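# Stand the carton upright with its arrows pointing up

## Task

Rotate the carton until the arrows printed on its sides point toward the ceiling. Leave it standing on the bench with no part of it extending past the bench edge. Release it and move the grippers away. It only counts if the carton stays that way on its own, without the robot supporting it.

## Robot and tools

ROBOT. Two arms, left_arm and right_arm, each ending in a two-finger gripper. left_arm is the robot's own left and sits on the +y side. Image sides do not tell you which arm is which. Joint ranges (rad), base to gripper: waist -2.880 to 2.880, shoulder 0.000 to 3.142, elbow 0.000 to 3.019, wrist pitch -1.693 to 1.571, wrist yaw -1.571 to 1.571, wrist roll -2.094 to 2.094. The elbows cannot straighten fully.

FRAME. All poses are in one scene frame. The origin is on the floor (z = 0) under the centre of the robot's foot. +x is the direction the robot faces, +z is up. Only the floor height is known, so judge the bench height from images and contact. Each gripper's fingers extend along its own +z axis and close along its own y axis. end_effector_position is the point between the finger pads, roughly 1 cm short of the fingertips. Reported hand positions can be off, more so at long reach. Arms often stop a centimetre or more from the commanded pose, usually below it.

ROW FORMAT. Every commanded row is one flat list of 16 numbers covering both arms, even if only one moves: x, y, z, qw, qx, qy, qz, opening for left_arm, then the same eight for right_arm. x, y, z are an absolute target position in metres and qw, qx, qy, qz an absolute target orientation (w first), both in the scene frame. Opening runs from -1 (closed) to +1 (fully open, 0.094 m). Optionally 12 more numbers from 0 to 1 may follow: stiffness scales for the six joints of left_arm then the six of right_arm, in Joint positions order; each stays in effect until changed. To keep an arm still, resend the exact pose (position and quaternion) from the last result before it stopped, plus the opening it should hold. To keep an orientation fixed while moving, repeat the same quaternion in every row rather than copying a drifted reported one.

TOOLS.
execute_actions(actions): a list of up to 15 actions. Each action is a table of up to 15 rows; each row lasts one control step (1/30 s), and a short table repeats its final row to fill 15 steps. An empty list just returns state and images. An action is rejected for both arms if any target lies more than 0.6 m from that gripper's current position along any of its own axes. If any action is malformed, or the first one fails that check against the last reported state, nothing runs.
move(target, speed, blocking): target is one 16-number row of absolute poses. Each gripper travels a straight line toward it, turning the shorter way; all arms finish together. Duration is 0.5 to 10 s; longer paths are cut off at 10 s. speed is the top speed in m/s, 0.002 to 0.5 (default 0.25), with turning capped at twice that in rad/s. Paths ignore obstacles and the other arm, and grippers can lag, wander, or overshoot the speed, especially near full reach. Opening is applied at the start. Faster contact and targets set deeper past a surface push harder. With blocking=false the result returns after 0.5 s while motion continues; then only wait or stop are accepted until a result shows it has ended.
wait(seconds): 0 to 10; the robot holds its last command, and it returns early if a running move finishes.
stop(): brakes a running move; it needs stopping distance. Fingers keep moving.
zoom_image(camera, region): camera is cam_head_left or cam_head_right; region is [x0, y0, x1, y1] in image pixels, origin top-left, at most 504 by 504.
finished_scene(scene): ends the current scene, given its number, after the last command has been held. Irreversible; its result reports success and gives the next task if any.

CONTROLLER. Each control step clips the commanded pose to within 70 mm and 16 degrees of the measured pose, then damped inverse kinematics drives the joints, favouring position over orientation. A distant target may need several actions; after an action an arm goes no further than its last clipped pose. Hand target lines show where each arm is now being driven.

RESULTS. The state line lists each gripper's position and quaternion. Action calls also list positions at some steps; HELD plus an arm label means that arm's command was held back on that step. A pose unreachable line means the clearance check altered or blocked that arm's command. The move: line gives the ending (done, off_target, moving, held, fault) and active limits: limits=paced means the pose was clipped, limits=held means a check blocked some steps and the arm may then move much faster than requested. Distance from each pose is also given. grip_measured is the finger opening on the command scale (last Joint positions value is metres); each gripper may be off by about 1 mm. To hold something, command about 0.03 below grip_measured; smaller gaps grip more lightly. Pad force limit is about 50 to 62 N, lower on very thin parts, with a brief spike on first contact. MOTOR HOT warns at 85 °C; at 100 °C an OVER-TEMPERATURE FAULT makes that arm and gripper go limp and drop. FAULT lines mark arm stops.

CAMERAS. cam_head_left and cam_head_right, both 672x504. Intrinsics: cam_head_left K=[[579.114, 0, 334.889], [0, 579.114, 251.608], [0, 0, 1]]; cam_head_right K=[[583.22, 0, 337.785], [0, 583.22, 253.783], [0, 0, 1]], with radial distortion.

CAUTIONS. The simulation runs while you think, holding your last command. Objects may be briefly tugged or pushed by outside forces. Avoid knocking the carton or anything else out of the work area, dropping, slamming, or shoving hard, and never let the arms collide or press on each other. Do not hold loads longer than needed. Before finishing, make sure the carton is upright, fully on the bench, released, and the grippers are clear.

Each tool is called as name([rows], argument=value, ...), one row to a line, values as JSON.

## Session

execute_actions(actions=[])

Scene clock: 0.00 s.
left_arm: end_effector_position=(+0.6164, +0.3187, +0.9367) grip_measured=-0.997 end_effector_quat_wxyz=(-0.068, +0.432, -0.882, -0.176) | right_arm: end_effector_position=(+0.4002, -0.1764, +0.9263) grip_measured=+1.000 end_effector_quat_wxyz=(-0.294, +0.171, +0.940, -0.020)
Joint positions: left_arm=[ 1.24   1.349  0.824  0.456 -0.696 -0.558  0.   ] | right_arm=[ 1.945  1.617  0.805 -0.008  0.404  0.318  0.094]
Joint velocities: left_arm=[-0.015 -0.005 -0.017  0.002 -0.007  0.007 -0.001] | right_arm=[-0.015 -0.015  0.007  0.002 -0.037  0.022  0.   ]
Hand target (left_arm): +0.612, +0.318, +0.937; +0.065, -0.430, +0.883, +0.177
Hand target (right_arm): +0.392, -0.176, +0.931; -0.301, +0.168, +0.938, -0.021
Joint stiffness scale: left_arm=[1. 1. 1. 1. 1. 1.] | right_arm=[1. 1. 1. 1. 1. 1.]

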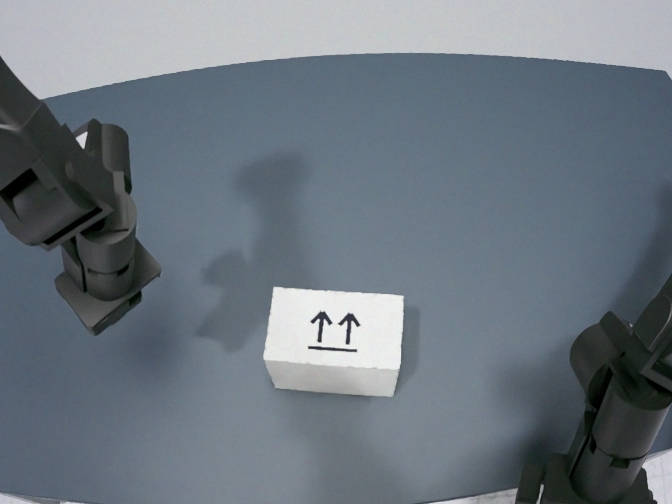

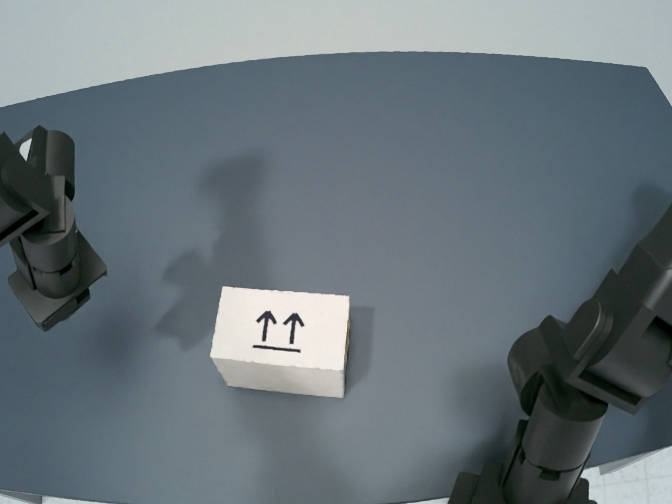

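move(target=[0.55,0.2,0.93,0,0,1,0,-1,0.55,-0.2,0.93,0,0,1,0,-1])

zoom_image(camera="cam_head_right", region=[100,200,500,500])

Scene clock: 6.43 s.
left_arm: end_effector_position=(+0.5724, +0.2192, +0.9279) grip_measured=-0.997 end_effector_quat_wxyz=(+0.022, -0.015, +1.000, +0.017) | right_arm: end_effector_position=(+0.5618, -0.2047, +0.9259) grip_measured=-0.979 end_effector_quat_wxyz=(-0.006, -0.007, -1.000, +0.005)
Joint positions: left_arm=[ 1.183  1.451  0.723  0.608 -0.403  0.282  0.   ] | right_arm=[ 1.979  1.473  0.727  0.584  0.408 -0.279  0.001]
Joint velocities: left_arm=[-0.005 -0.005 -0.002  0.002 -0.007  0.066  0.001] | right_arm=[-0.005 -0.005 -0.017 -0.007  0.051 -0.037 -0.001]
Hand target (left_arm): +0.551, +0.202, +0.930; +0.003, +0.002, +1.000, +0.000
Hand target (right_arm): +0.551, -0.202, +0.934; +0.002, -0.004, +1.000, -0.000
Off the commanded pose (left_arm): 0.030 m, 4 deg.
Off the commanded pose (right_arm): 0.013 m, 1 deg.
Joint stiffness scale: left_arm=[1. 1. 1. 1. 1. 1.] | right_arm=[1. 1. 1. 1. 1. 1.]
move: off_target (left_arm, right_arm)

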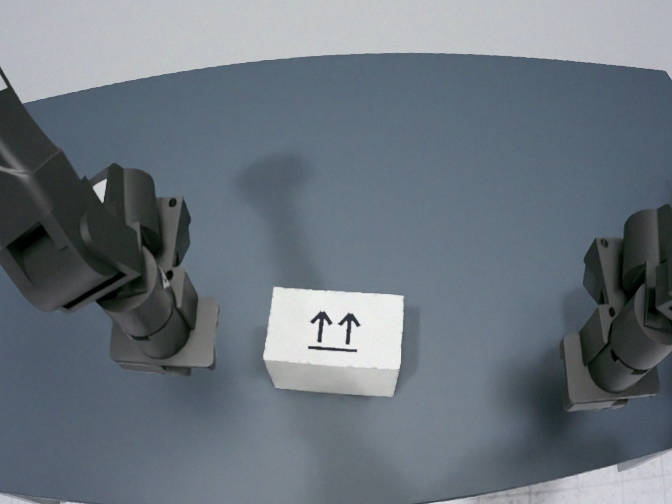

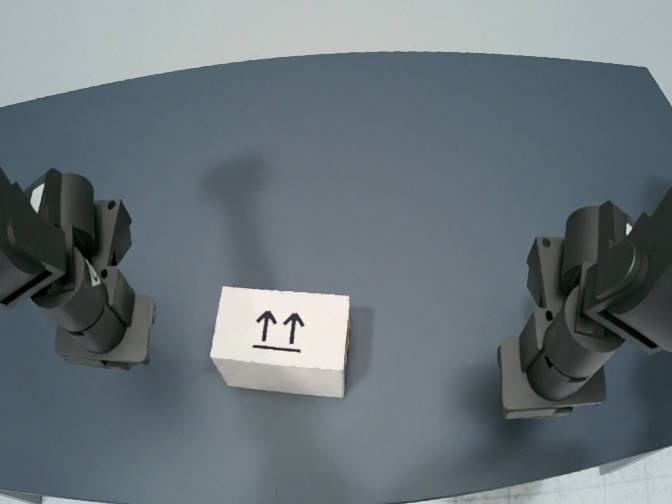

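Region (100, 200, 500, 500) of cam_head_right's 672x504 image, scaled by 1.260, with more detail than that image has; it fills the top 378 rows of this view, and the rest is white.

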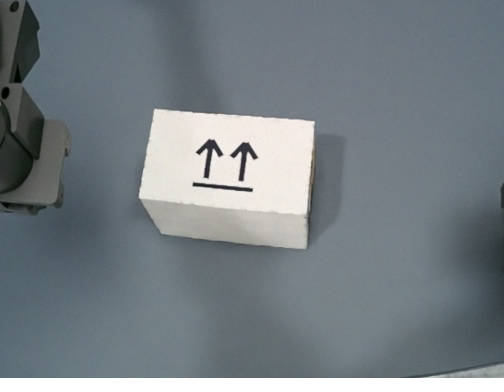

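move(target=[0.55,0.2,0.95,-0.271,-0.271,0.653,-0.653,0,0.55,-0.1,0.95,-0.271,0.271,0.653,0.653,0])

Scene clock: 18.17 s.
left_arm: end_effector_position=(+0.5673, +0.1934, +0.9580) grip_measured=-0.003 end_effector_quat_wxyz=(-0.258, -0.255, +0.654, -0.664) | right_arm: end_effector_position=(+0.5521, -0.0984, +0.9528) grip_measured=-0.001 end_effector_quat_wxyz=(+0.265, -0.274, -0.654, -0.653)
Joint positions: left_arm=[ 1.55   1.803  1.462 -1.382  1.219  0.812  0.047] | right_arm=[ 1.752  1.777  1.275 -0.722 -1.205 -0.248  0.047]
Joint velocities: left_arm=[-0.005 -0.015 -0.002  0.007  0.037  0.066 -0.001] | right_arm=[-0.024  0.005 -0.012 -0.017 -0.051  0.007 -0.001]
Hand target (left_arm): +0.553, +0.197, +0.952; -0.267, -0.266, +0.650, -0.660
Hand target (right_arm): +0.550, -0.102, +0.950; -0.266, +0.275, +0.655, +0.652
Off the commanded pose (left_arm): 0.020 m, 3 deg.
Off the commanded pose (right_arm): 0.004 m, 1 deg.
Joint stiffness scale: left_arm=[1. 1. 1. 1. 1. 1.] | right_arm=[1. 1. 1. 1. 1. 1.]
move: off_target (left_arm)

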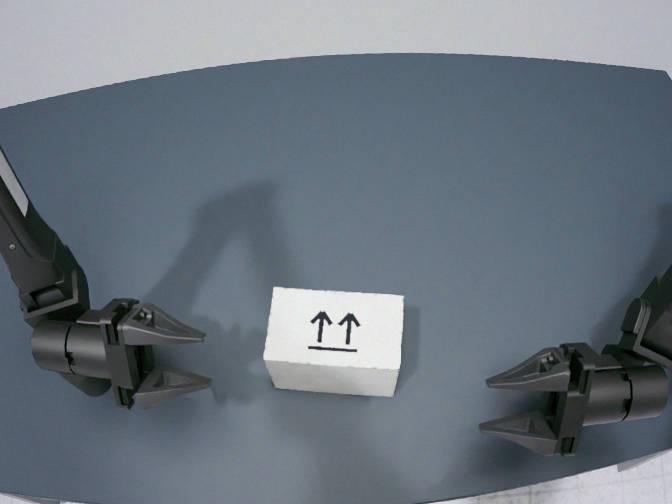

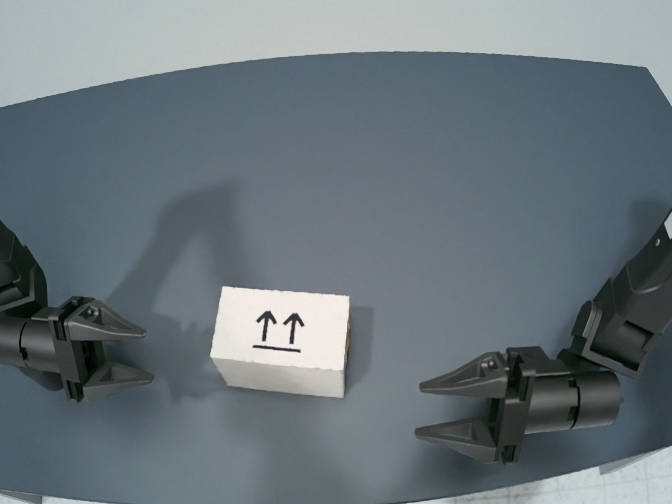

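move(target=[0.615,0.18,0.865,-0.271,-0.271,0.653,-0.653,0,0.63,-0.075,0.87,-0.271,0.271,0.653,0.653,0], speed=0.15)

Scene clock: 24.43 s.
left_arm: end_effector_position=(+0.6257, +0.1949, +0.8663) grip_measured=-0.003 end_effector_quat_wxyz=(-0.253, -0.264, +0.666, -0.650) | right_arm: end_effector_position=(+0.6371, -0.0832, +0.8733) grip_measured=-0.001 end_effector_quat_wxyz=(+0.256, -0.265, -0.660, -0.655)
Joint positions: left_arm=[ 1.523  1.981  1.839 -1.382  1.219  0.609  0.047] | right_arm=[ 1.796  1.938  1.678 -0.854 -1.185 -0.16   0.047]
Joint velocities: left_arm=[-0.005 -0.015 -0.012 -0.022  0.007 -0.051 -0.   ] | right_arm=[-0.024 -0.005 -0.007 -0.017  0.022 -0.007  0.001]
Hand target (left_arm): +0.614, +0.182, +0.864; -0.271, -0.271, +0.654, -0.652
Hand target (right_arm): +0.631, -0.077, +0.872; -0.271, +0.271, +0.653, +0.654
Off the commanded pose (left_arm): 0.018 m, 3 deg.
Off the commanded pose (right_arm): 0.011 m, 2 deg.
Joint stiffness scale: left_arm=[1. 1. 1. 1. 1. 1.] | right_arm=[1. 1. 1. 1. 1. 1.]
move: off_target (left_arm, right_arm)

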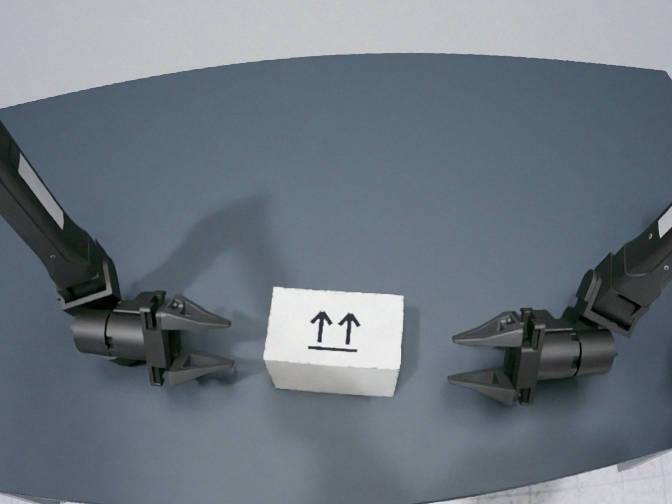

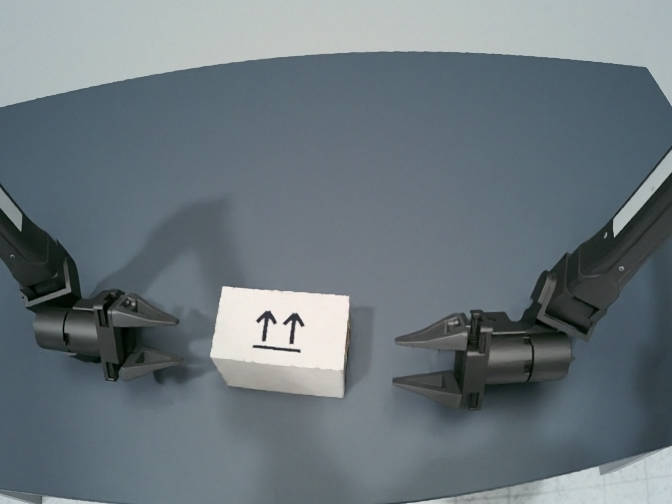

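move(target=[0.62,0.155,0.86,-0.271,-0.271,0.653,-0.653,0,0.645,-0.045,0.85,-0.271,0.271,0.653,0.653,0], speed=0.08)

zoom_image(camera="cam_head_right", region=[80,240,500,440])

zoom_image(camera="cam_head_left", region=[130,240,550,440])

Scene clock: 29.70 s.
left_arm: end_effector_position=(+0.6354, +0.1666, +0.8633) grip_measured=-0.003 end_effector_quat_wxyz=(-0.256, -0.265, +0.662, -0.653) | right_arm: end_effector_position=(+0.6460, -0.0478, +0.8538) grip_measured=-0.001 end_effector_quat_wxyz=(+0.270, -0.269, -0.652, -0.655)
Joint positions: left_arm=[ 1.476  1.981  1.833 -1.278  1.219  0.495  0.047] | right_arm=[ 1.843  2.013  1.774 -0.82  -1.166 -0.066  0.047]
Joint velocities: left_arm=[ 0.015 -0.015  0.007 -0.002  0.022  0.066 -0.001] | right_arm=[-0.005  0.005  0.007  0.022 -0.11   0.066 -0.001]
Hand target (left_arm): +0.620, +0.155, +0.860; -0.271, -0.271, +0.654, -0.653
Hand target (right_arm): +0.646, -0.046, +0.850; -0.271, +0.271, +0.653, +0.654
Off the commanded pose (left_arm): 0.020 m, 2 deg.
Off the commanded pose (right_arm): 0.005 m, 0 deg.
Joint stiffness scale: left_arm=[1. 1. 1. 1. 1. 1.] | right_arm=[1. 1. 1. 1. 1. 1.]
move: off_target (left_arm)

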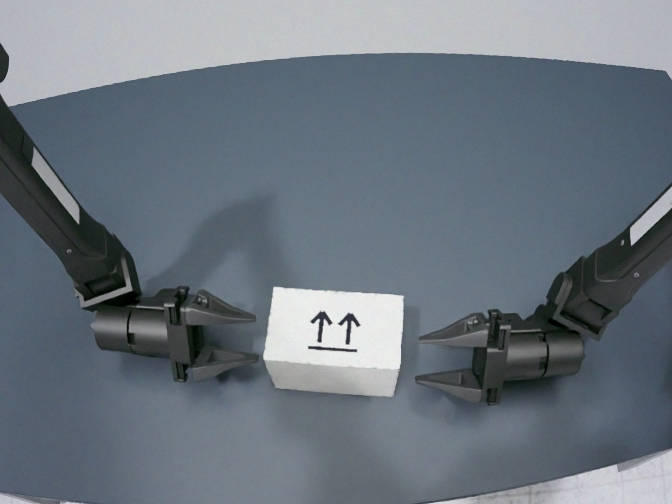

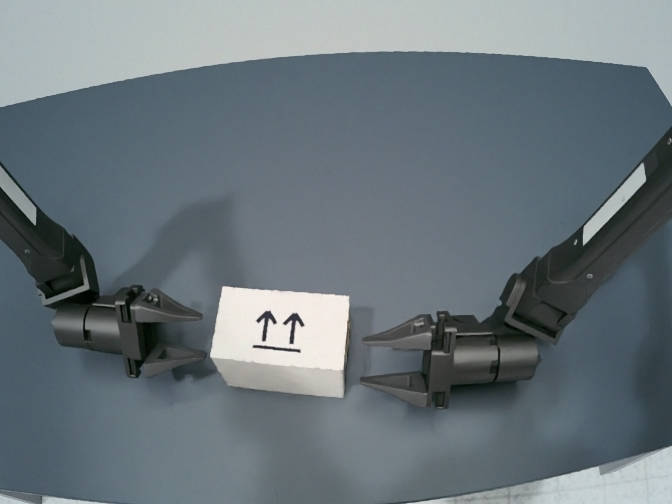

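Region (80, 240, 500, 440) of cam_head_right's 672x504 image, scaled by 1.200, with more detail than that image has; it fills the top 240 rows of this view, and the rest is white.

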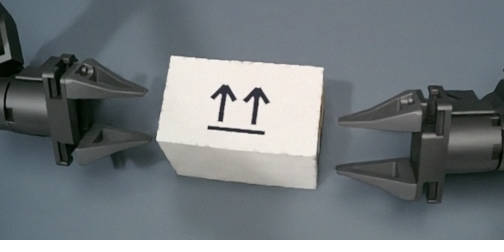

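Region (130, 240, 550, 440) of cam_head_left's 672x504 image, scaled by 1.200, with more detail than that image has; it fills the top 240 rows of this view, and the rest is white.

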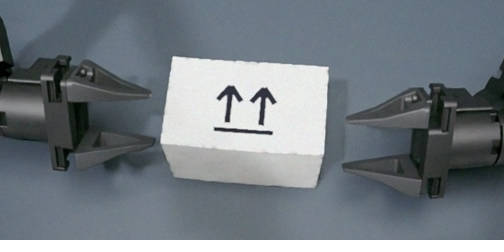

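move(target=[0.62,0.155,0.845,-0.271,-0.271,0.653,-0.653,0,0.665,-0.045,0.83,-0.271,0.271,0.653,0.653,0], speed=0.05)

move(target=[0.62,0.12,0.845,-0.271,-0.271,0.653,-0.653,0,0.665,-0.01,0.83,-0.271,0.271,0.653,0.653,0], speed=0.03)

Scene clock: 34.90 s.
left_arm: end_effector_position=(+0.6326, +0.1642, +0.8495) grip_measured=-0.003 end_effector_quat_wxyz=(-0.257, -0.266, +0.661, -0.653) | right_arm: end_effector_position=(+0.6836, -0.0505, +0.8411) grip_measured=-0.001 end_effector_quat_wxyz=(+0.251, -0.260, -0.659, -0.659)
Joint positions: left_arm=[ 1.476  2.021  1.881 -1.286  1.219  0.492  0.047] | right_arm=[ 1.851  2.04   1.898 -0.866 -1.163 -0.058  0.047]
Joint velocities: left_arm=[ 0.005  0.015  0.022 -0.012  0.007  0.037  0.   ] | right_arm=[ 0.005 -0.005  0.007  0.007 -0.022  0.007  0.001]
Hand target (left_arm): +0.620, +0.155, +0.845; -0.271, -0.271, +0.653, -0.653
Hand target (right_arm): +0.665, -0.046, +0.831; -0.271, +0.271, +0.653, +0.653
Off the commanded pose (left_arm): 0.016 m, 2 deg.
Off the commanded pose (right_arm): 0.022 m, 3 deg.
Joint stiffness scale: left_arm=[1. 1. 1. 1. 1. 1.] | right_arm=[1. 1. 1. 1. 1. 1.]
move: off_target (left_arm, right_arm)

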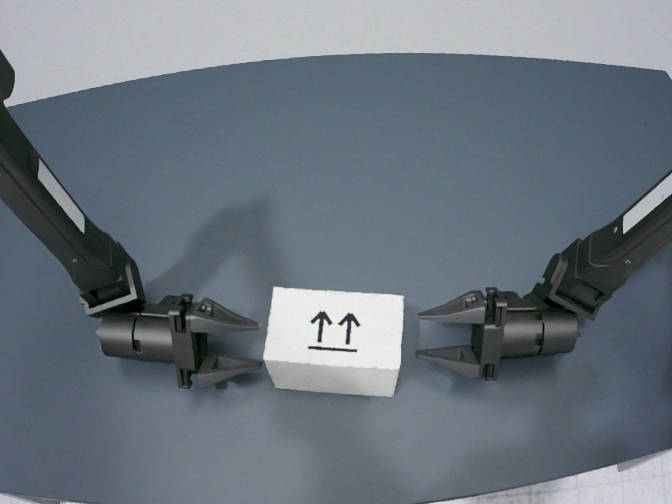

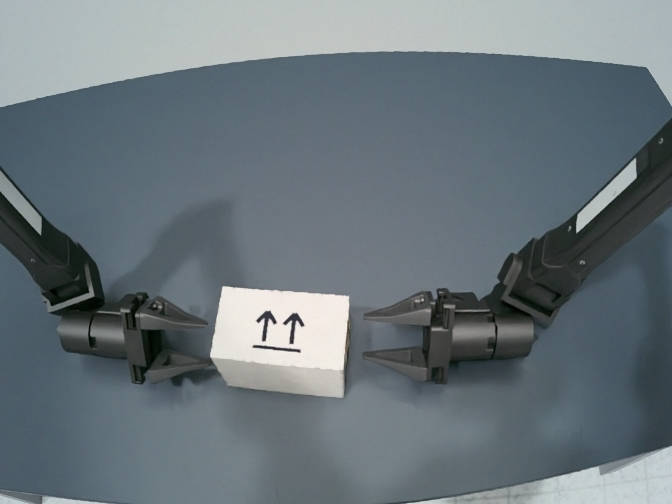

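Scene clock: 36.67 s.
left_arm: end_effector_position=(+0.6245, +0.1548, +0.8430) grip_measured=-0.003 end_effector_quat_wxyz=(-0.263, -0.282, +0.665, -0.640) | right_arm: end_effector_position=(+0.6861, -0.0313, +0.8372) grip_measured=-0.001 end_effector_quat_wxyz=(+0.248, -0.261, -0.661, -0.658)
Joint positions: left_arm=[ 1.466  2.008  1.825 -1.142  1.212  0.36   0.047] | right_arm=[ 1.876  2.053  1.898 -0.787 -1.148  0.007  0.047]
Joint velocities: left_arm=[-0.015 -0.005  0.002  0.002 -0.051 -0.051 -0.   ] | right_arm=[-0.005  0.005  0.007  0.007  0.007  0.007  0.001]
Hand target (left_arm): +0.619, +0.121, +0.846; -0.271, -0.271, +0.654, -0.653
Hand target (right_arm): +0.665, -0.011, +0.831; -0.272, +0.271, +0.653, +0.654
Off the commanded pose (left_arm): 0.035 m, 3 deg.
Off the commanded pose (right_arm): 0.031 m, 3 deg.
Joint stiffness scale: left_arm=[1. 1. 1. 1. 1. 1.] | right_arm=[1. 1. 1. 1. 1. 1.]
move: off_target (left_arm, right_arm)

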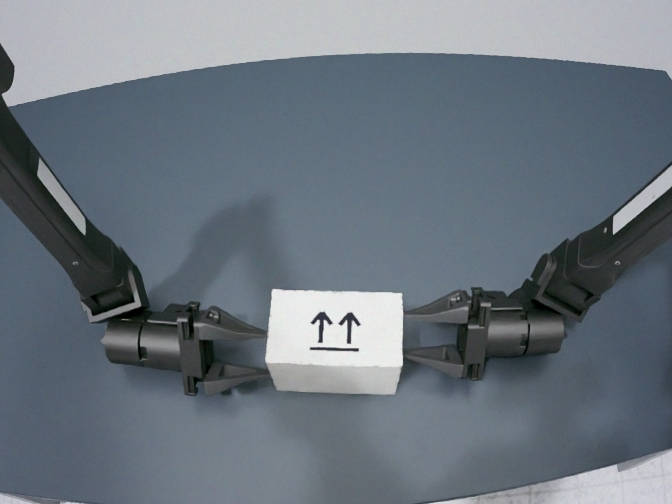

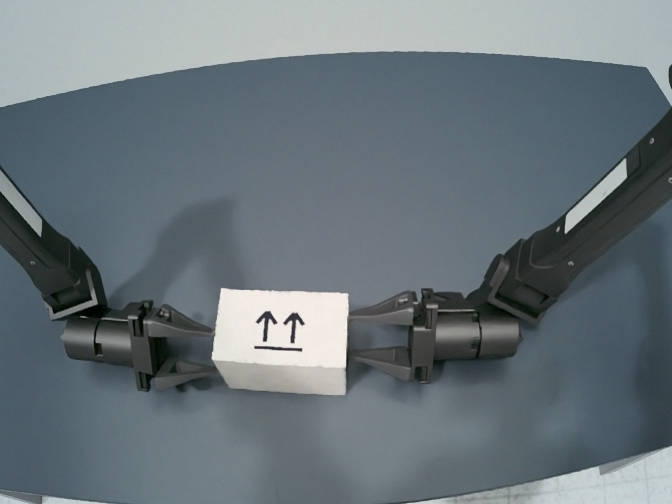

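move(target=[0.63,0.165,0.845,-0.271,-0.271,0.653,-0.653,0,0.65,-0.053,0.835,-0.271,0.271,0.653,0.653,0], speed=0.06)

move(target=[0.643,0.115,0.845,-0.271,-0.271,0.653,-0.653,0,0.655,0,0.835,-0.271,0.271,0.653,0.653,0], speed=0.04)

Scene clock: 40.97 s.
left_arm: end_effector_position=(+0.6479, +0.1642, +0.8547) grip_measured=-0.003 end_effector_quat_wxyz=(-0.261, -0.260, +0.658, -0.657) | right_arm: end_effector_position=(+0.6706, -0.0397, +0.8437) grip_measured=-0.001 end_effector_quat_wxyz=(+0.259, -0.260, -0.653, -0.662)
Joint positions: left_arm=[ 1.466  2.021  1.924 -1.349  1.215  0.512  0.047] | right_arm=[ 1.86   2.048  1.873 -0.851 -1.165 -0.058  0.047]
Joint velocities: left_arm=[-0.005 -0.005 -0.002 -0.007 -0.081  0.11  -0.002] | right_arm=[-0.015 -0.015 -0.007 -0.017  0.037 -0.007 -0.001]
Hand target (left_arm): +0.631, +0.165, +0.846; -0.271, -0.271, +0.653, -0.654
Hand target (right_arm): +0.650, -0.052, +0.835; -0.271, +0.272, +0.653, +0.653
Off the commanded pose (left_arm): 0.020 m, 2 deg.
Off the commanded pose (right_arm): 0.026 m, 2 deg.
Joint stiffness scale: left_arm=[1. 1. 1. 1. 1. 1.] | right_arm=[1. 1. 1. 1. 1. 1.]
move: off_target (left_arm, right_arm)

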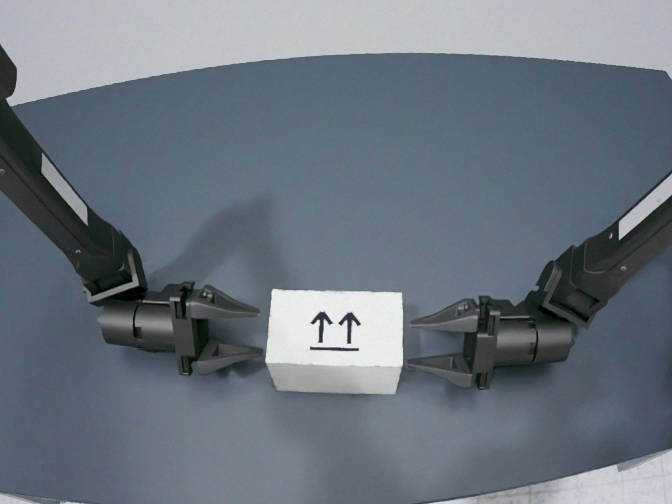

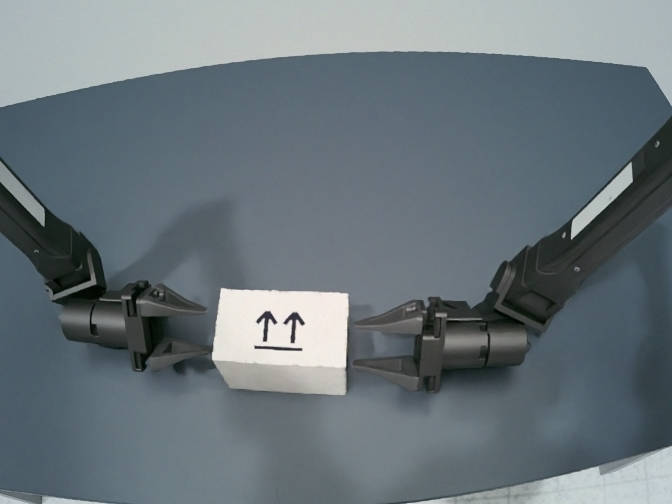

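Scene clock: 42.50 s.
left_arm: end_effector_position=(+0.6447, +0.1553, +0.8412) grip_measured=-0.003 end_effector_quat_wxyz=(-0.265, -0.287, +0.665, -0.637) | right_arm: end_effector_position=(+0.6772, -0.0301, +0.8361) grip_measured=-0.001 end_effector_quat_wxyz=(+0.246, -0.264, -0.663, -0.656)
Joint positions: left_arm=[ 1.457  2.004  1.865 -1.144  1.209  0.308  0.047] | right_arm=[ 1.874  2.048  1.862 -0.738 -1.146  0.026  0.047]
Joint velocities: left_arm=[-0.005 -0.005 -0.017  0.022 -0.037 -0.11   0.   ] | right_arm=[-0.024  0.005 -0.007 -0.007  0.022 -0.022  0.001]
Hand target (left_arm): +0.642, +0.117, +0.846; -0.271, -0.271, +0.654, -0.652
Hand target (right_arm): +0.655, -0.001, +0.836; -0.272, +0.270, +0.653, +0.654
Off the commanded pose (left_arm): 0.040 m, 3 deg.
Off the commanded pose (right_arm): 0.037 m, 3 deg.
Joint stiffness scale: left_arm=[1. 1. 1. 1. 1. 1.] | right_arm=[1. 1. 1. 1. 1. 1.]
move: off_target (left_arm, right_arm)

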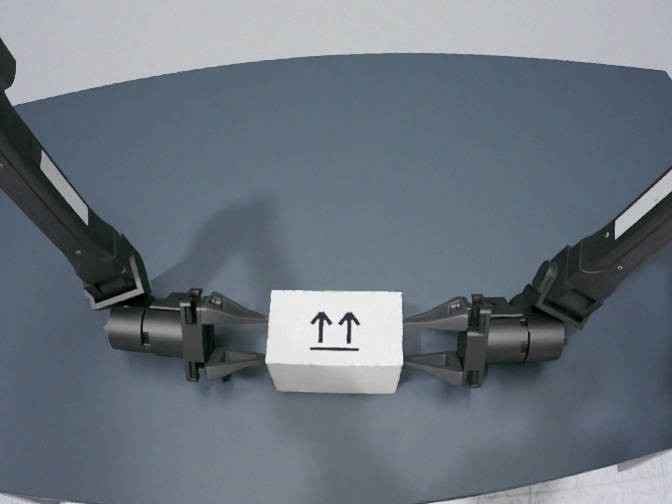

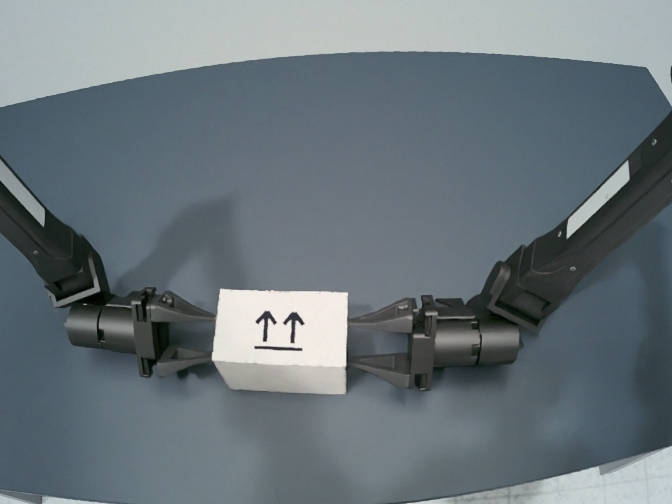

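execute_actions([
  [[0.643,0.11,0.858,-0.271,-0.271,0.653,-0.653,0,0.655,0.005,0.848,-0.271,0.271,0.653,0.653,0]],
  [[0.643,0.11,0.871,-0.271,-0.271,0.653,-0.653,0,0.655,0.005,0.861,-0.271,0.271,0.653,0.653,0]],
  [[0.643,0.11,0.884,-0.228,-0.228,0.669,-0.669,0,0.655,0.005,0.874,-0.228,0.228,0.669,0.669,0]],
  [[0.643,0.11,0.89,-0.183,-0.183,0.683,-0.683,0,0.655,0.005,0.88,-0.183,0.183,0.683,0.683,0]],
  [[0.643,0.11,0.89,-0.123,-0.123,0.696,-0.696,0,0.655,0.005,0.88,-0.123,0.123,0.696,0.696,0]],
])

Scene clock: 48.03 s.
left_arm: end_effector_position=(+0.6299, +0.1507, +0.8688) grip_measured=-0.002 end_effector_quat_wxyz=(-0.124, -0.141, +0.718, -0.670) | right_arm: end_effector_position=(+0.6603, -0.0309, +0.8607) grip_measured=-0.001 end_effector_quat_wxyz=(+0.118, -0.140, -0.714, -0.676)
Joint positions: left_arm=[ 1.451  1.905  1.682 -0.994  1.195  0.669  0.047] | right_arm=[ 1.88   1.953  1.675 -0.576 -1.111 -0.28   0.047]
Joint velocities: left_arm=[-0.005 -0.005  0.007 -0.027  0.066  0.095 -0.001] | right_arm=[ 0.005 -0.015 -0.002 -0.012  0.022 -0.037 -0.002]
Hand target (left_arm): +0.642, +0.112, +0.890; -0.122, -0.123, +0.697, -0.696
Hand target (right_arm): +0.655, +0.004, +0.880; -0.123, +0.124, +0.696, +0.696
Off the commanded pose (left_arm): 0.048 m, 4 deg.
Off the commanded pose (right_arm): 0.041 m, 4 deg.
Joint stiffness scale: left_arm=[1. 1. 1. 1. 1. 1.] | right_arm=[1. 1. 1. 1. 1. 1.]
Step readings (end_effector_position; steps 1 to 15: 1st action; 16 to 30: 2nd action; 31 to 45: 3rd action; 46 to 60: 4th action; 61 to 75: 5th action):
0: left_arm (+0.6446, +0.1552, +0.8412) | right_arm (+0.6770, -0.0301, +0.8361)
1: left_arm (+0.6444, +0.1547, +0.8418) | right_arm (+0.6766, -0.0299, +0.8364)
2: left_arm (+0.6436, +0.1546, +0.8420) | right_arm (+0.6762, -0.0302, +0.8364)
4: left_arm (+0.6417, +0.1541, +0.8421) | right_arm (+0.6762, -0.0302, +0.8367)
8: left_arm (+0.6410, +0.1539, +0.8421) | right_arm (+0.6765, -0.0304, +0.8364)
15: left_arm (+0.6411, +0.1539, +0.8420) | right_arm (+0.6763, -0.0303, +0.8363)
16: left_arm (+0.6404, +0.1538, +0.8426) | right_arm (+0.6759, -0.0303, +0.8369)
17: left_arm (+0.6386, +0.1534, +0.8440) | right_arm (+0.6741, -0.0304, +0.8380)
19: left_arm (+0.6341, +0.1523, +0.8475) | right_arm (+0.6704, -0.0307, +0.8412)
23: left_arm (+0.6299, +0.1511, +0.8488) | right_arm (+0.6684, -0.0309, +0.8425)
30: left_arm (+0.6307, +0.1514, +0.8489) | right_arm (+0.6686, -0.0310, +0.8424)
31: left_arm (+0.6304, +0.1514, +0.8495) | right_arm (+0.6680, -0.0310, +0.8431)
32: left_arm (+0.6293, +0.1513, +0.8516) | right_arm (+0.6667, -0.0313, +0.8451)
34: left_arm (+0.6274, +0.1510, +0.8570) | right_arm (+0.6643, -0.0320, +0.8499)
38: left_arm (+0.6296, +0.1504, +0.8613) | right_arm (+0.6646, -0.0322, +0.8536)
45: left_arm (+0.6318, +0.1511, +0.8621) | right_arm (+0.6650, -0.0316, +0.8541)
46: left_arm (+0.6312, +0.1509, +0.8622) | right_arm (+0.6645, -0.0315, +0.8544)
47: left_arm (+0.6306, +0.1508, +0.8629) | right_arm (+0.6638, -0.0316, +0.8553)
49: left_arm (+0.6297, +0.1507, +0.8650) | right_arm (+0.6627, -0.0319, +0.8571)
53: left_arm (+0.6306, +0.1507, +0.8664) | right_arm (+0.6633, -0.0316, +0.8589)
60: left_arm (+0.6312, +0.1509, +0.8667) | right_arm (+0.6633, -0.0313, +0.8592)
61: left_arm (+0.6308, +0.1508, +0.8668) | right_arm (+0.6627, -0.0312, +0.8593)
62: left_arm (+0.6301, +0.1506, +0.8674) | right_arm (+0.6621, -0.0312, +0.8599)
64: left_arm (+0.6297, +0.1505, +0.8678) | right_arm (+0.6610, -0.0309, +0.8602)
68: left_arm (+0.6303, +0.1508, +0.8680) | right_arm (+0.6609, -0.0309, +0.8602)
75: end_effector_position above

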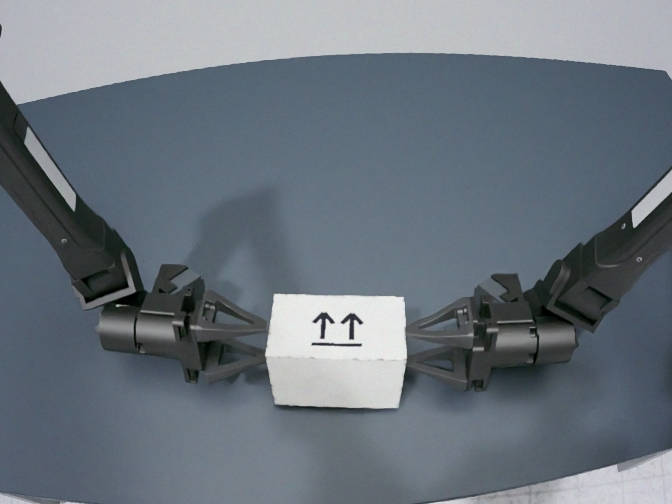

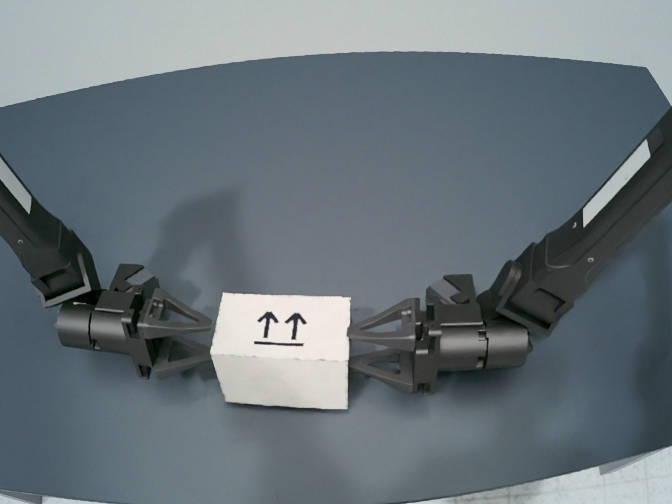

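execute_actions([
  [[0.643,0.11,0.9,-0.062,-0.062,0.704,-0.704,0,0.655,0.005,0.89,-0.062,0.062,0.704,0.704,0]],
  [[0.643,0.11,0.905,0,0,0.707,-0.707,0,0.655,0.005,0.895,0,0,0.707,0.707,0]],
])

zoom_image(camera="cam_head_left", region=[130,240,550,440])

Scene clock: 55.47 s.
left_arm: end_effector_position=(+0.6327, +0.1499, +0.8822) grip_measured=-0.002 end_effector_quat_wxyz=(-0.002, -0.012, +0.732, -0.681) | right_arm: end_effector_position=(+0.6630, -0.0311, +0.8730) grip_measured=-0.001 end_effector_quat_wxyz=(-0.006, -0.011, -0.729, -0.685)
Joint positions: left_arm=[ 1.446  1.866  1.634 -0.967  1.195  1.008  0.047] | right_arm=[ 1.887  1.918  1.628 -0.541 -1.106 -0.618  0.047]
Joint velocities: left_arm=[-0.005 -0.005 -0.002 -0.046 -0.007  0.081  0.001] | right_arm=[-0.005 -0.015 -0.002 -0.027 -0.037 -0.081  0.001]
Hand target (left_arm): +0.642, +0.112, +0.905; +0.000, +0.000, +0.707, -0.707
Hand target (right_arm): +0.655, +0.004, +0.895; +0.001, +0.001, +0.707, +0.707
Off the commanded pose (left_arm): 0.047 m, 4 deg.
Off the commanded pose (right_arm): 0.043 m, 4 deg.
Joint stiffness scale: left_arm=[1. 1. 1. 1. 1. 1.] | right_arm=[1. 1. 1. 1. 1. 1.]
Step readings (end_effector_position; steps 1 to 15: 1st action; 16 to 30: 2nd action):
0: left_arm (+0.6302, +0.1508, +0.8689) | right_arm (+0.6602, -0.0309, +0.8607)
1: left_arm (+0.6300, +0.1508, +0.8692) | right_arm (+0.6595, -0.0308, +0.8611)
2: left_arm (+0.6293, +0.1507, +0.8703) | right_arm (+0.6587, -0.0310, +0.8622)
4: left_arm (+0.6287, +0.1499, +0.8738) | right_arm (+0.6583, -0.0316, +0.8650)
8: left_arm (+0.6316, +0.1500, +0.8763) | right_arm (+0.6617, -0.0314, +0.8679)
15: left_arm (+0.6334, +0.1502, +0.8775) | right_arm (+0.6633, -0.0312, +0.8691)
16: left_arm (+0.6328, +0.1501, +0.8777) | right_arm (+0.6627, -0.0311, +0.8696)
17: left_arm (+0.6324, +0.1500, +0.8786) | right_arm (+0.6621, -0.0310, +0.8703)
19: left_arm (+0.6319, +0.1496, +0.8805) | right_arm (+0.6616, -0.0313, +0.8716)
23: left_arm (+0.6330, +0.1499, +0.8813) | right_arm (+0.6627, -0.0308, +0.8726)
30: end_effector_position above

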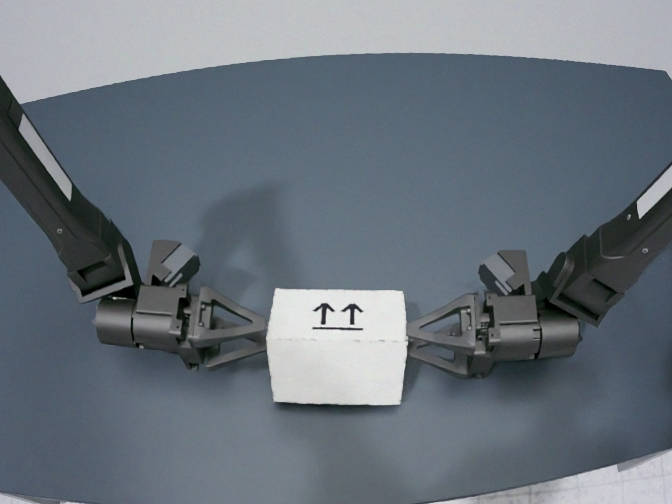

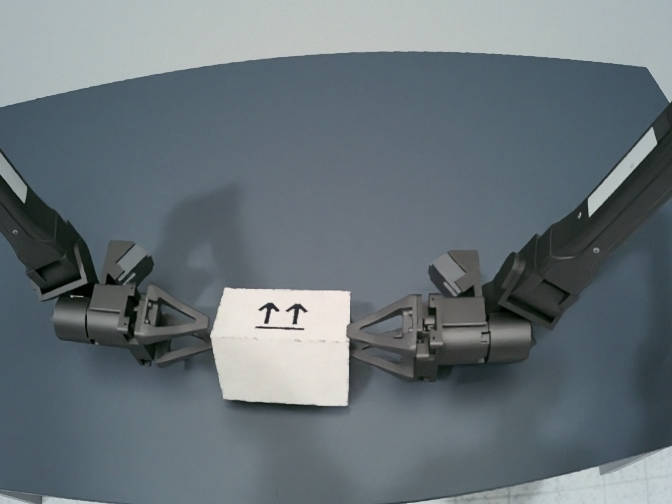

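Region (130, 240, 550, 440) of cam_head_left's 672x504 image, scaled by 1.200, with more detail than that image has; it fills the top 240 rows of this view, and the rest is white.

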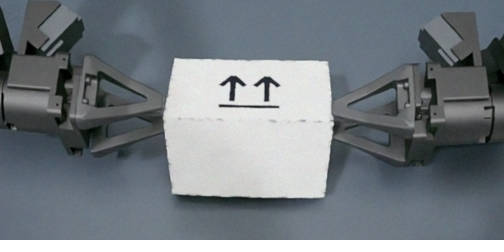

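execute_actions([
  [[0.643,0.115,0.88,-0.062,-0.062,0.704,-0.704,0,0.655,0,0.87,-0.062,0.062,0.704,0.704,0]],
  [[0.643,0.115,0.865,-0.123,-0.123,0.696,-0.696,0,0.655,0,0.855,-0.123,0.123,0.696,0.696,0]],
  [[0.643,0.115,0.852,-0.2,-0.2,0.678,-0.678,0,0.655,0,0.842,-0.2,0.2,0.678,0.678,0]],
  [[0.643,0.12,0.84,-0.271,-0.271,0.653,-0.653,0,0.655,-0.005,0.83,-0.271,0.271,0.653,0.653,0]],
])

Scene clock: 65.73 s.
left_arm: end_effector_position=(+0.6813, +0.1595, +0.8478) grip_measured=-0.002 end_effector_quat_wxyz=(-0.227, -0.254, +0.681, -0.649) | right_arm: end_effector_position=(+0.6726, -0.0246, +0.8477) grip_measured=+0.001 end_effector_quat_wxyz=(+0.246, -0.254, -0.652, -0.671)
Joint positions: left_arm=[ 1.443  1.979  1.914 -1.159  1.208  0.355  0.047] | right_arm=[ 1.882  2.046  1.851 -0.783 -1.171 -0.036  0.047]
Joint velocities: left_arm=[-0.005  0.005  0.002  0.002  0.066 -0.095 -0.   ] | right_arm=[-0.005 -0.015 -0.017 -0.007  0.037  0.125 -0.   ]
Hand target (left_arm): +0.643, +0.122, +0.843; -0.272, -0.270, +0.654, -0.653
Hand target (right_arm): +0.654, -0.006, +0.832; -0.272, +0.269, +0.652, +0.654
Off the commanded pose (left_arm): 0.056 m, 6 deg.
Off the commanded pose (right_arm): 0.032 m, 4 deg.
Joint stiffness scale: left_arm=[1. 1. 1. 1. 1. 1.] | right_arm=[1. 1. 1. 1. 1. 1.]
Step readings (end_effector_position; steps 1 to 15: 1st action; 16 to 30: 2nd action; 31 to 45: 3rd action; 46 to 60: 4th action):
0: left_arm (+0.6326, +0.1499, +0.8824) | right_arm (+0.6630, -0.0311, +0.8730)
1: left_arm (+0.6348, +0.1506, +0.8819) | right_arm (+0.6640, -0.0312, +0.8725)
2: left_arm (+0.6377, +0.1514, +0.8802) | right_arm (+0.6655, -0.0307, +0.8711)
4: left_arm (+0.6459, +0.1526, +0.8766) | right_arm (+0.6688, -0.0302, +0.8680)
8: left_arm (+0.6541, +0.1541, +0.8761) | right_arm (+0.6699, -0.0291, +0.8662)
15: left_arm (+0.6558, +0.1546, +0.8758) | right_arm (+0.6673, -0.0280, +0.8654)
16: left_arm (+0.6572, +0.1550, +0.8750) | right_arm (+0.6680, -0.0279, +0.8645)
17: left_arm (+0.6593, +0.1554, +0.8727) | right_arm (+0.6691, -0.0274, +0.8618)
19: left_arm (+0.6627, +0.1559, +0.8678) | right_arm (+0.6709, -0.0272, +0.8562)
23: left_arm (+0.6604, +0.1548, +0.8652) | right_arm (+0.6678, -0.0270, +0.8528)
30: left_arm (+0.6630, +0.1556, +0.8644) | right_arm (+0.6608, -0.0252, +0.8494)
31: left_arm (+0.6643, +0.1560, +0.8638) | right_arm (+0.6609, -0.0254, +0.8478)
32: left_arm (+0.6662, +0.1563, +0.8612) | right_arm (+0.6614, -0.0246, +0.8451)
34: left_arm (+0.6705, +0.1576, +0.8564) | right_arm (+0.6619, -0.0230, +0.8424)
38: left_arm (+0.6743, +0.1589, +0.8550) | right_arm (+0.6617, -0.0222, +0.8431)
45: left_arm (+0.6748, +0.1588, +0.8546) | right_arm (+0.6621, -0.0222, +0.8436)
46: left_arm (+0.6759, +0.1592, +0.8541) | right_arm (+0.6630, -0.0223, +0.8439)
47: left_arm (+0.6777, +0.1594, +0.8527) | right_arm (+0.6641, -0.0224, +0.8446)
49: left_arm (+0.6799, +0.1596, +0.8495) | right_arm (+0.6681, -0.0233, +0.8461)
53: left_arm (+0.6810, +0.1594, +0.8479) | right_arm (+0.6715, -0.0243, +0.8471)
60: end_effector_position above

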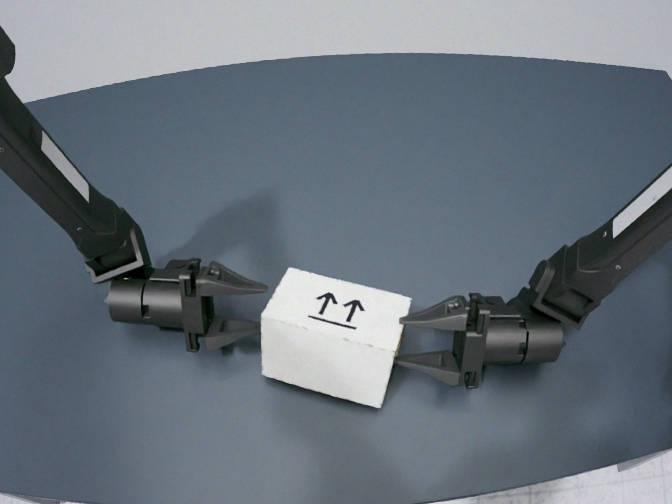

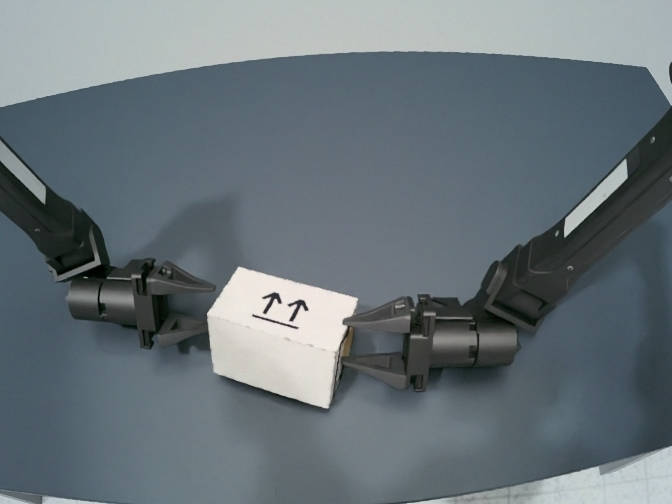

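move(target=[0.665,0.2,0.845,-0.271,-0.271,0.653,-0.653,0,0.655,-0.07,0.84,-0.271,0.271,0.653,0.653,0], speed=0.03)

Scene clock: 69.30 s.
left_arm: end_effector_position=(+0.6843, +0.1967, +0.8584) grip_measured=-0.002 end_effector_quat_wxyz=(-0.262, -0.259, +0.656, -0.658) | right_arm: end_effector_position=(+0.6576, -0.0552, +0.8481) grip_measured=+0.001 end_effector_quat_wxyz=(+0.274, -0.268, -0.648, -0.658)
Joint positions: left_arm=[ 1.495  2.049  2.089 -1.581  1.217  0.609  0.047] | right_arm=[ 1.835  2.037  1.851 -0.917 -1.176 -0.104  0.047]
Joint velocities: left_arm=[ 0.005 -0.005  0.017 -0.022 -0.037  0.022 -0.001] | right_arm=[-0.005 -0.005 -0.012  0.002  0.007 -0.022  0.001]
Hand target (left_arm): +0.666, +0.200, +0.847; -0.271, -0.271, +0.652, -0.654
Hand target (right_arm): +0.655, -0.070, +0.840; -0.271, +0.271, +0.654, +0.652
Off the commanded pose (left_arm): 0.024 m, 2 deg.
Off the commanded pose (right_arm): 0.017 m, 1 deg.
Joint stiffness scale: left_arm=[1. 1. 1. 1. 1. 1.] | right_arm=[1. 1. 1. 1. 1. 1.]
move: off_target (left_arm, right_arm)

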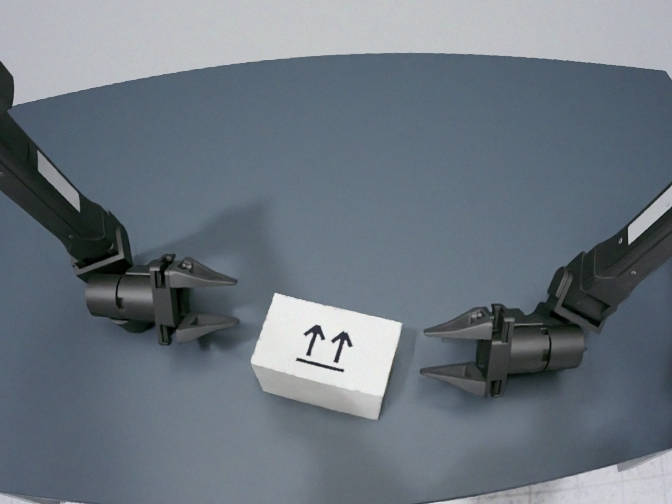

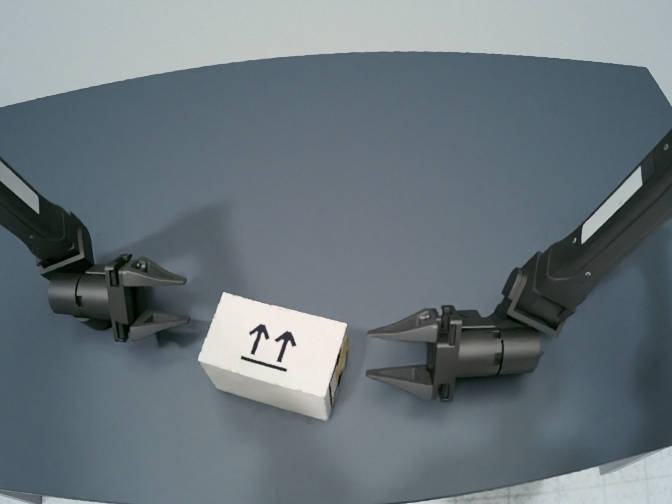

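move(target=[0.645,0.175,0.845,-0.271,-0.271,0.653,-0.653,-1,0.655,-0.06,0.835,-0.271,0.271,0.653,0.653,-1], speed=0.06)

move(target=[0.655,0.125,0.845,-0.271,-0.271,0.653,-0.653,-1,0.65,-0.01,0.835,-0.271,0.271,0.653,0.653,-1], speed=0.04)

Scene clock: 73.40 s.
left_arm: end_effector_position=(+0.6576, +0.1864, +0.8494) grip_measured=-0.994 end_effector_quat_wxyz=(-0.261, -0.266, +0.660, -0.652) | right_arm: end_effector_position=(+0.6615, -0.0560, +0.8471) grip_measured=-0.979 end_effector_quat_wxyz=(+0.270, -0.265, -0.650, -0.659)
Joint positions: left_arm=[ 1.495  2.04   1.996 -1.444  1.217  0.55   0.   ] | right_arm=[ 1.836  2.037  1.859 -0.917 -1.174 -0.106  0.001]
Joint velocities: left_arm=[-0.005 -0.005 -0.002  0.017  0.007 -0.037 -0.   ] | right_arm=[ 0.015  0.005  0.002 -0.002  0.007 -0.007  0.001]
Hand target (left_arm): +0.645, +0.175, +0.846; -0.271, -0.271, +0.653, -0.653
Hand target (right_arm): +0.655, -0.060, +0.836; -0.271, +0.271, +0.653, +0.653
Off the commanded pose (left_arm): 0.018 m, 1 deg.
Off the commanded pose (right_arm): 0.014 m, 1 deg.
Joint stiffness scale: left_arm=[1. 1. 1. 1. 1. 1.] | right_arm=[1. 1. 1. 1. 1. 1.]
move: off_target (left_arm, right_arm)

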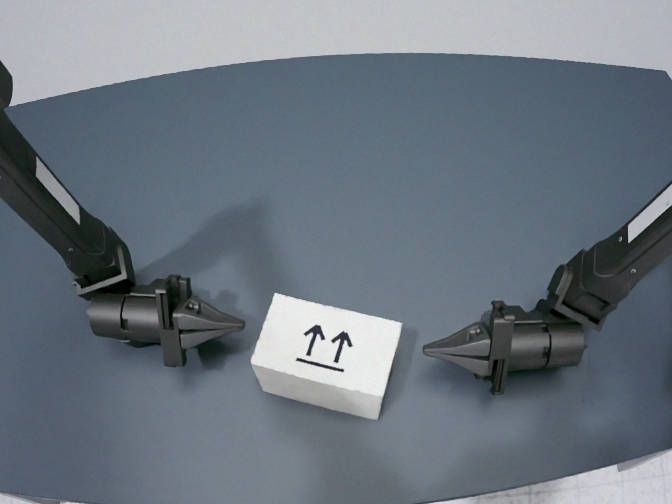

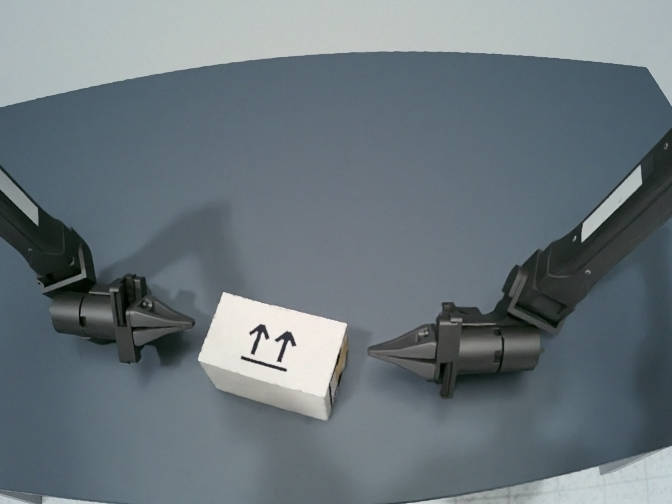

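Scene clock: 75.17 s.
left_arm: end_effector_position=(+0.6590, +0.1599, +0.8427) grip_measured=-0.995 end_effector_quat_wxyz=(-0.262, -0.283, +0.664, -0.641) | right_arm: end_effector_position=(+0.6682, -0.0289, +0.8371) grip_measured=-0.979 end_effector_quat_wxyz=(+0.251, -0.261, -0.661, -0.657)
Joint positions: left_arm=[ 1.456  2.009  1.913 -1.204  1.213  0.334  0.   ] | right_arm=[ 1.872  2.053  1.854 -0.756 -1.148 -0.     0.001]
Joint velocities: left_arm=[ 0.024 -0.005 -0.007 -0.002  0.066 -0.051  0.   ] | right_arm=[ 0.015 -0.005  0.002  0.002  0.066  0.022 -0.001]
Hand target (left_arm): +0.654, +0.126, +0.846; -0.271, -0.271, +0.654, -0.652
Hand target (right_arm): +0.651, -0.011, +0.835; -0.272, +0.270, +0.652, +0.654
Off the commanded pose (left_arm): 0.035 m, 3 deg.
Off the commanded pose (right_arm): 0.026 m, 3 deg.
Joint stiffness scale: left_arm=[1. 1. 1. 1. 1. 1.] | right_arm=[1. 1. 1. 1. 1. 1.]
move: off_target (left_arm, right_arm)

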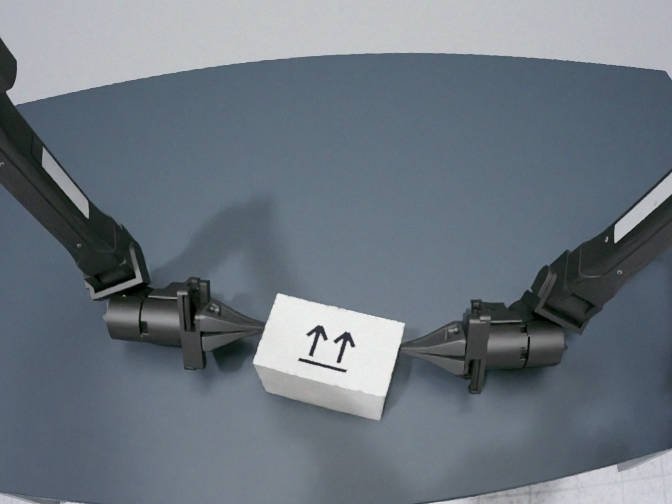

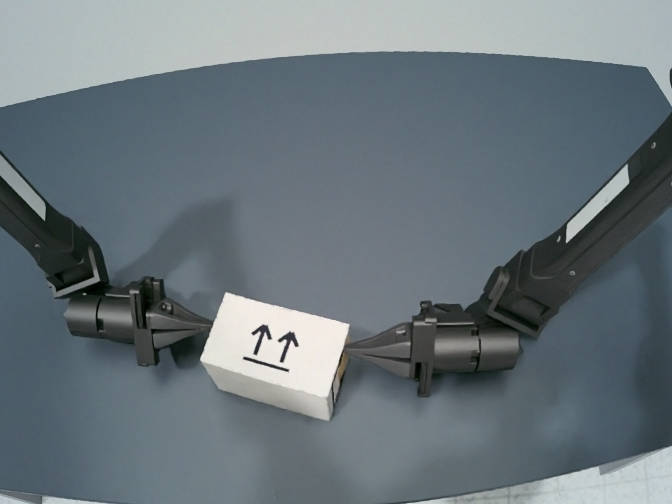

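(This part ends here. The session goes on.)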